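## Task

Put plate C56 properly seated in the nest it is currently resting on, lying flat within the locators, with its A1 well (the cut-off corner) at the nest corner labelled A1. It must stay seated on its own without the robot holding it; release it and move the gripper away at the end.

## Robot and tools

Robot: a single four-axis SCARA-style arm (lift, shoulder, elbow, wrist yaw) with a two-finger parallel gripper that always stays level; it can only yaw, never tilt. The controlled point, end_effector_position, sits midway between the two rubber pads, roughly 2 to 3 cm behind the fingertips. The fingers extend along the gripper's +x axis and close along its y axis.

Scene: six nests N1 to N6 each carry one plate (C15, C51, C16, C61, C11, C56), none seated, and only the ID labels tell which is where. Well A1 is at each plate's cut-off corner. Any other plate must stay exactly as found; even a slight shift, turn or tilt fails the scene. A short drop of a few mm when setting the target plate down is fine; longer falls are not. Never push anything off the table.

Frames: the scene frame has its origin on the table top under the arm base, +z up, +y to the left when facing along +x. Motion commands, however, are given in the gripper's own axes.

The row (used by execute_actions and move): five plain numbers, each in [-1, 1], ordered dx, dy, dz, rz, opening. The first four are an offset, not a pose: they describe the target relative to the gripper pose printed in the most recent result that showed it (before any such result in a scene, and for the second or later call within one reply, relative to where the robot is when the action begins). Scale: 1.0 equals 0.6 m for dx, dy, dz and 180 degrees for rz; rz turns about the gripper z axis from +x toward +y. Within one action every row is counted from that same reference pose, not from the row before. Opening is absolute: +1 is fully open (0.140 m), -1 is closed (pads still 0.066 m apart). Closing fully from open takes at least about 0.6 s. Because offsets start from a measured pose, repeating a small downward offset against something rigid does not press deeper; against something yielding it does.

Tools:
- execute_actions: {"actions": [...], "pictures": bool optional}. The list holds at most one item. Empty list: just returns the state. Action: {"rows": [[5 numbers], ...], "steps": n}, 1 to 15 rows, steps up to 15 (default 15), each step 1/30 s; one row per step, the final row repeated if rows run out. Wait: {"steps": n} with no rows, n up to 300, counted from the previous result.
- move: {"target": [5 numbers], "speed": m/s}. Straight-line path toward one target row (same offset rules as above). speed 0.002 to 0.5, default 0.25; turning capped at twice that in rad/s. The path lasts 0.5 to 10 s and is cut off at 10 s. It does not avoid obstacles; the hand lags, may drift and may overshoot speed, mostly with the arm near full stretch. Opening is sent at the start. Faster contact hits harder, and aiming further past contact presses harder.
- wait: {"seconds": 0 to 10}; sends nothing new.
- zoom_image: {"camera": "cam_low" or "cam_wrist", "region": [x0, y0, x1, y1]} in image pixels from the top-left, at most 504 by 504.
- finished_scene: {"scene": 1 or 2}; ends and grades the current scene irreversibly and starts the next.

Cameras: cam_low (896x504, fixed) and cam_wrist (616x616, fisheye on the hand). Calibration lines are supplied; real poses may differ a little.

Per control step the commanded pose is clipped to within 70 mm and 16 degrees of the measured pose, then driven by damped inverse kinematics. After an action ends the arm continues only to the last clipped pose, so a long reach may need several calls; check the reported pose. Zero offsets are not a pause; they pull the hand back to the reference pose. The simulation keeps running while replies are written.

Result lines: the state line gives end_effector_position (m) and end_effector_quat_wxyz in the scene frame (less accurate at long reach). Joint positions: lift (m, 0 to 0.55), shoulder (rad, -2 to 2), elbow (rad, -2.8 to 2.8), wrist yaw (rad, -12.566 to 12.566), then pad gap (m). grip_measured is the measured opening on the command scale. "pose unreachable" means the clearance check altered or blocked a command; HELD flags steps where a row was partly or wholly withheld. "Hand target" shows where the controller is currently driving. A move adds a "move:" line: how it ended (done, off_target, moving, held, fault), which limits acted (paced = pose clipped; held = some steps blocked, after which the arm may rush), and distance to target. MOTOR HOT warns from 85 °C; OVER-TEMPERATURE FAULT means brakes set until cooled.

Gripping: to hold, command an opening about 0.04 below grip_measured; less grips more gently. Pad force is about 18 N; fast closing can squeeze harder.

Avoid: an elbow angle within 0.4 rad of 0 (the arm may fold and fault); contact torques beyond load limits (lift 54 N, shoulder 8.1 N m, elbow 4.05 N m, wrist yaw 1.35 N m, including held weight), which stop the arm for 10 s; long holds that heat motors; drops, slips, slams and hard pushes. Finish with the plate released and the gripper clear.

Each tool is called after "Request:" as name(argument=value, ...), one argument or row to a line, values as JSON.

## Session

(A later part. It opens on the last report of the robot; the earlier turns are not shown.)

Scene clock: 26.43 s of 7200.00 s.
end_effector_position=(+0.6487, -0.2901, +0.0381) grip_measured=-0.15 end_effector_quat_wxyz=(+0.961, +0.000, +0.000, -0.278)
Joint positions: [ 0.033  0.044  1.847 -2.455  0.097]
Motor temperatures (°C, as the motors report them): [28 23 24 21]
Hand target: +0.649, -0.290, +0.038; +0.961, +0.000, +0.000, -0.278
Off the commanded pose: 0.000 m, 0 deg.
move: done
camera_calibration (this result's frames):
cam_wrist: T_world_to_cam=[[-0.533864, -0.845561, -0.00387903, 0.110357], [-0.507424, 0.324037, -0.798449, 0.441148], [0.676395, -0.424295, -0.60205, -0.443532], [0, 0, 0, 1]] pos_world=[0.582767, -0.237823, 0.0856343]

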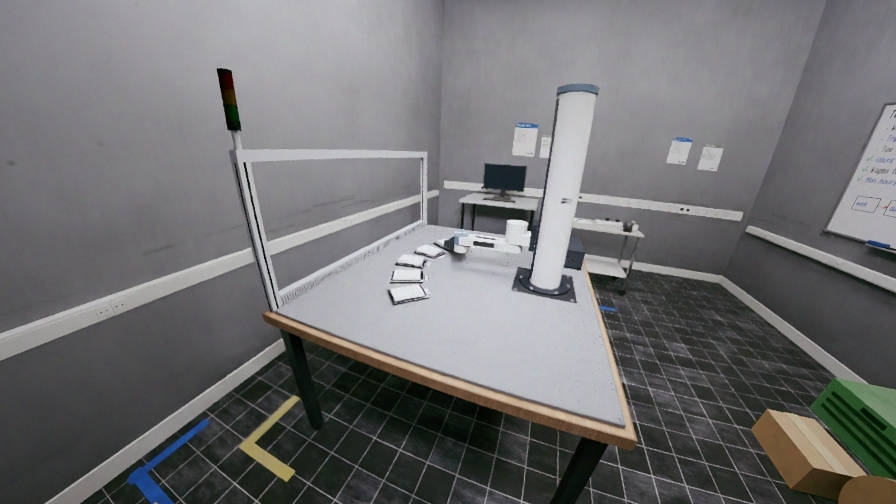

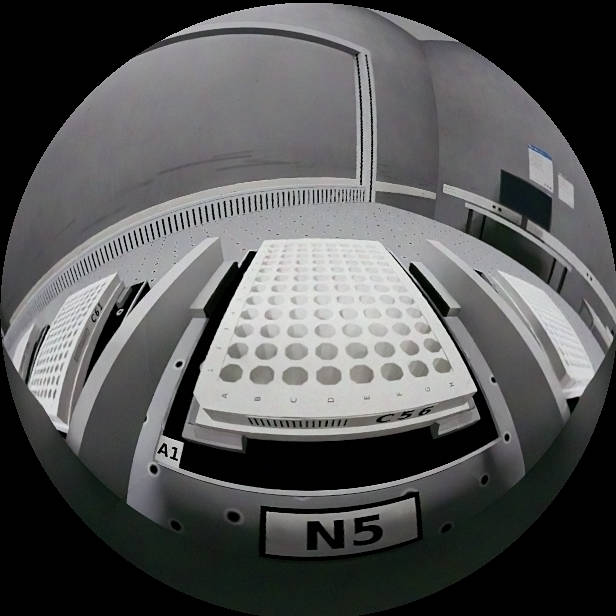

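It dropped. Lift and verify.

Request:
move(
  target=[0, 0.008, 0.12, 0, 0.1],
  speed=0.2,
)

Request:
zoom_image(
  camera="cam_wrist",
  region=[215, 290, 435, 510],
)

Request:
move(
  target=[-0.27, 0, -0.07, 0, 1],
  speed=0.3,
)

Request:
zoom_image(
  camera="cam_wrist",
  region=[240, 210, 400, 320],
)

Scene clock: 28.33 s of 7200.00 s.
end_effector_position=(+0.6512, -0.2861, +0.1102) grip_measured=+0.10 end_effector_quat_wxyz=(+0.961, +0.000, +0.000, -0.278)
Joint positions: [ 0.105  0.056  1.848 -2.467  0.107]
Motor temperatures (°C, as the motors report them): [28 23 24 21]
Hand target: +0.651, -0.286, +0.110; +0.961, +0.000, +0.000, -0.278
Off the commanded pose: 0.000 m, 0 deg.
move: done
camera_calibration (this result's frames):
cam_wrist: T_world_to_cam=[[-0.533813, -0.845593, -0.00387903, 0.115347], [-0.507444, 0.324006, -0.798449, 0.498647], [0.67642, -0.424254, -0.60205, -0.400164], [0, 0, 0, 1]] pos_world=[0.585288, -0.233799, 0.157673]

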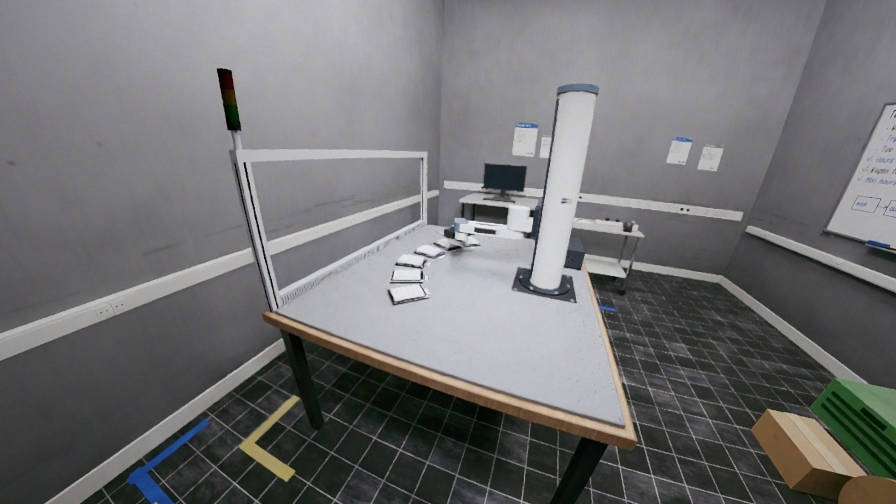

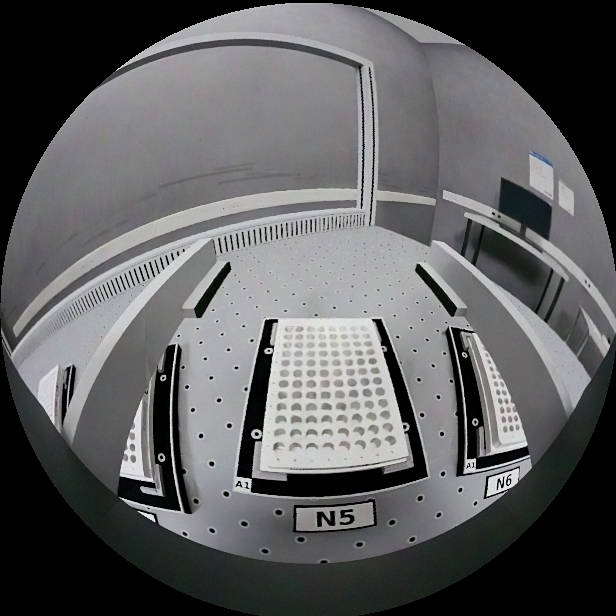

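Region (215, 290, 435, 510) of cam_wrist's 616x616 image, scaled by 2.291, with more detail than that image has.

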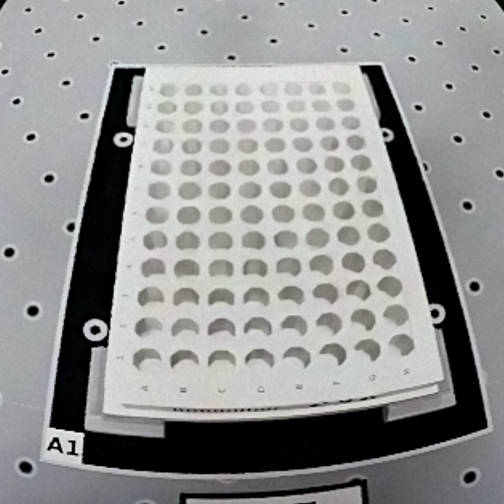

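Scene clock: 29.33 s of 7200.00 s.
end_effector_position=(+0.5142, -0.1996, +0.0681) grip_measured=+0.99 end_effector_quat_wxyz=(+0.961, +0.000, +0.000, -0.278)
Joint positions: [ 0.063  0.414  1.009 -1.986  0.14 ]
Motor temperatures (°C, as the motors report them): [28 23 24 21]
Hand target: +0.514, -0.200, +0.068; +0.961, +0.000, +0.000, -0.278
Off the commanded pose: 0.000 m, 0 deg.
move: done
camera_calibration (this result's frames):
cam_wrist: T_world_to_cam=[[-0.534041, -0.84545, -0.00387903, 0.115279], [-0.507356, 0.324143, -0.798449, 0.367518], [0.676306, -0.424437, -0.60205, -0.296083], [0, 0, 0, 1]] pos_world=[0.448268, -0.147334, 0.115635]

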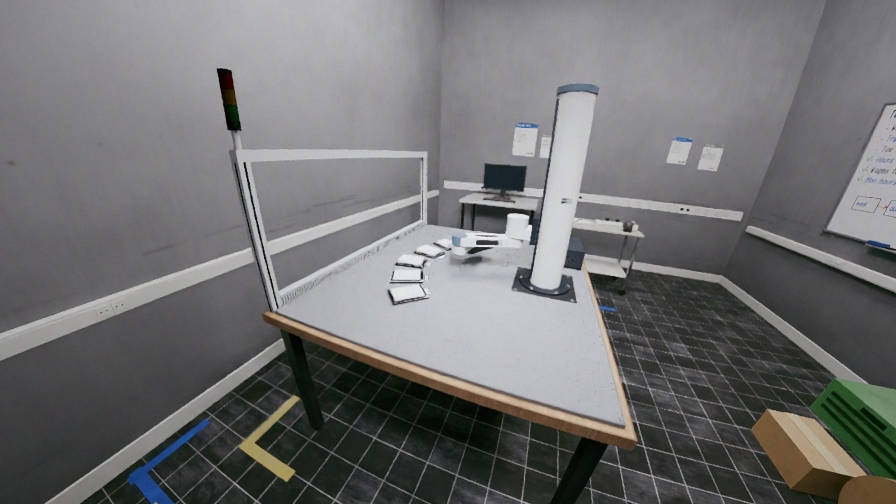

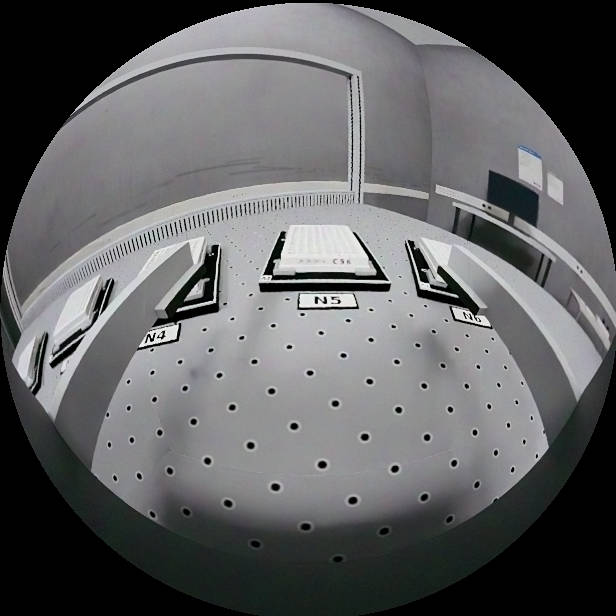

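Region (240, 210, 400, 320) of cam_wrist's 616x616 image, scaled by 3.150, with more detail than that image has; it fills the top 346 rows of this view, and the rest is white.

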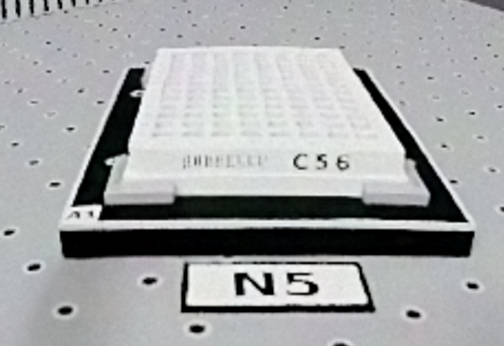

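Request:
finished_scene(
  scene=2,
)

The scene is finished: the task was done.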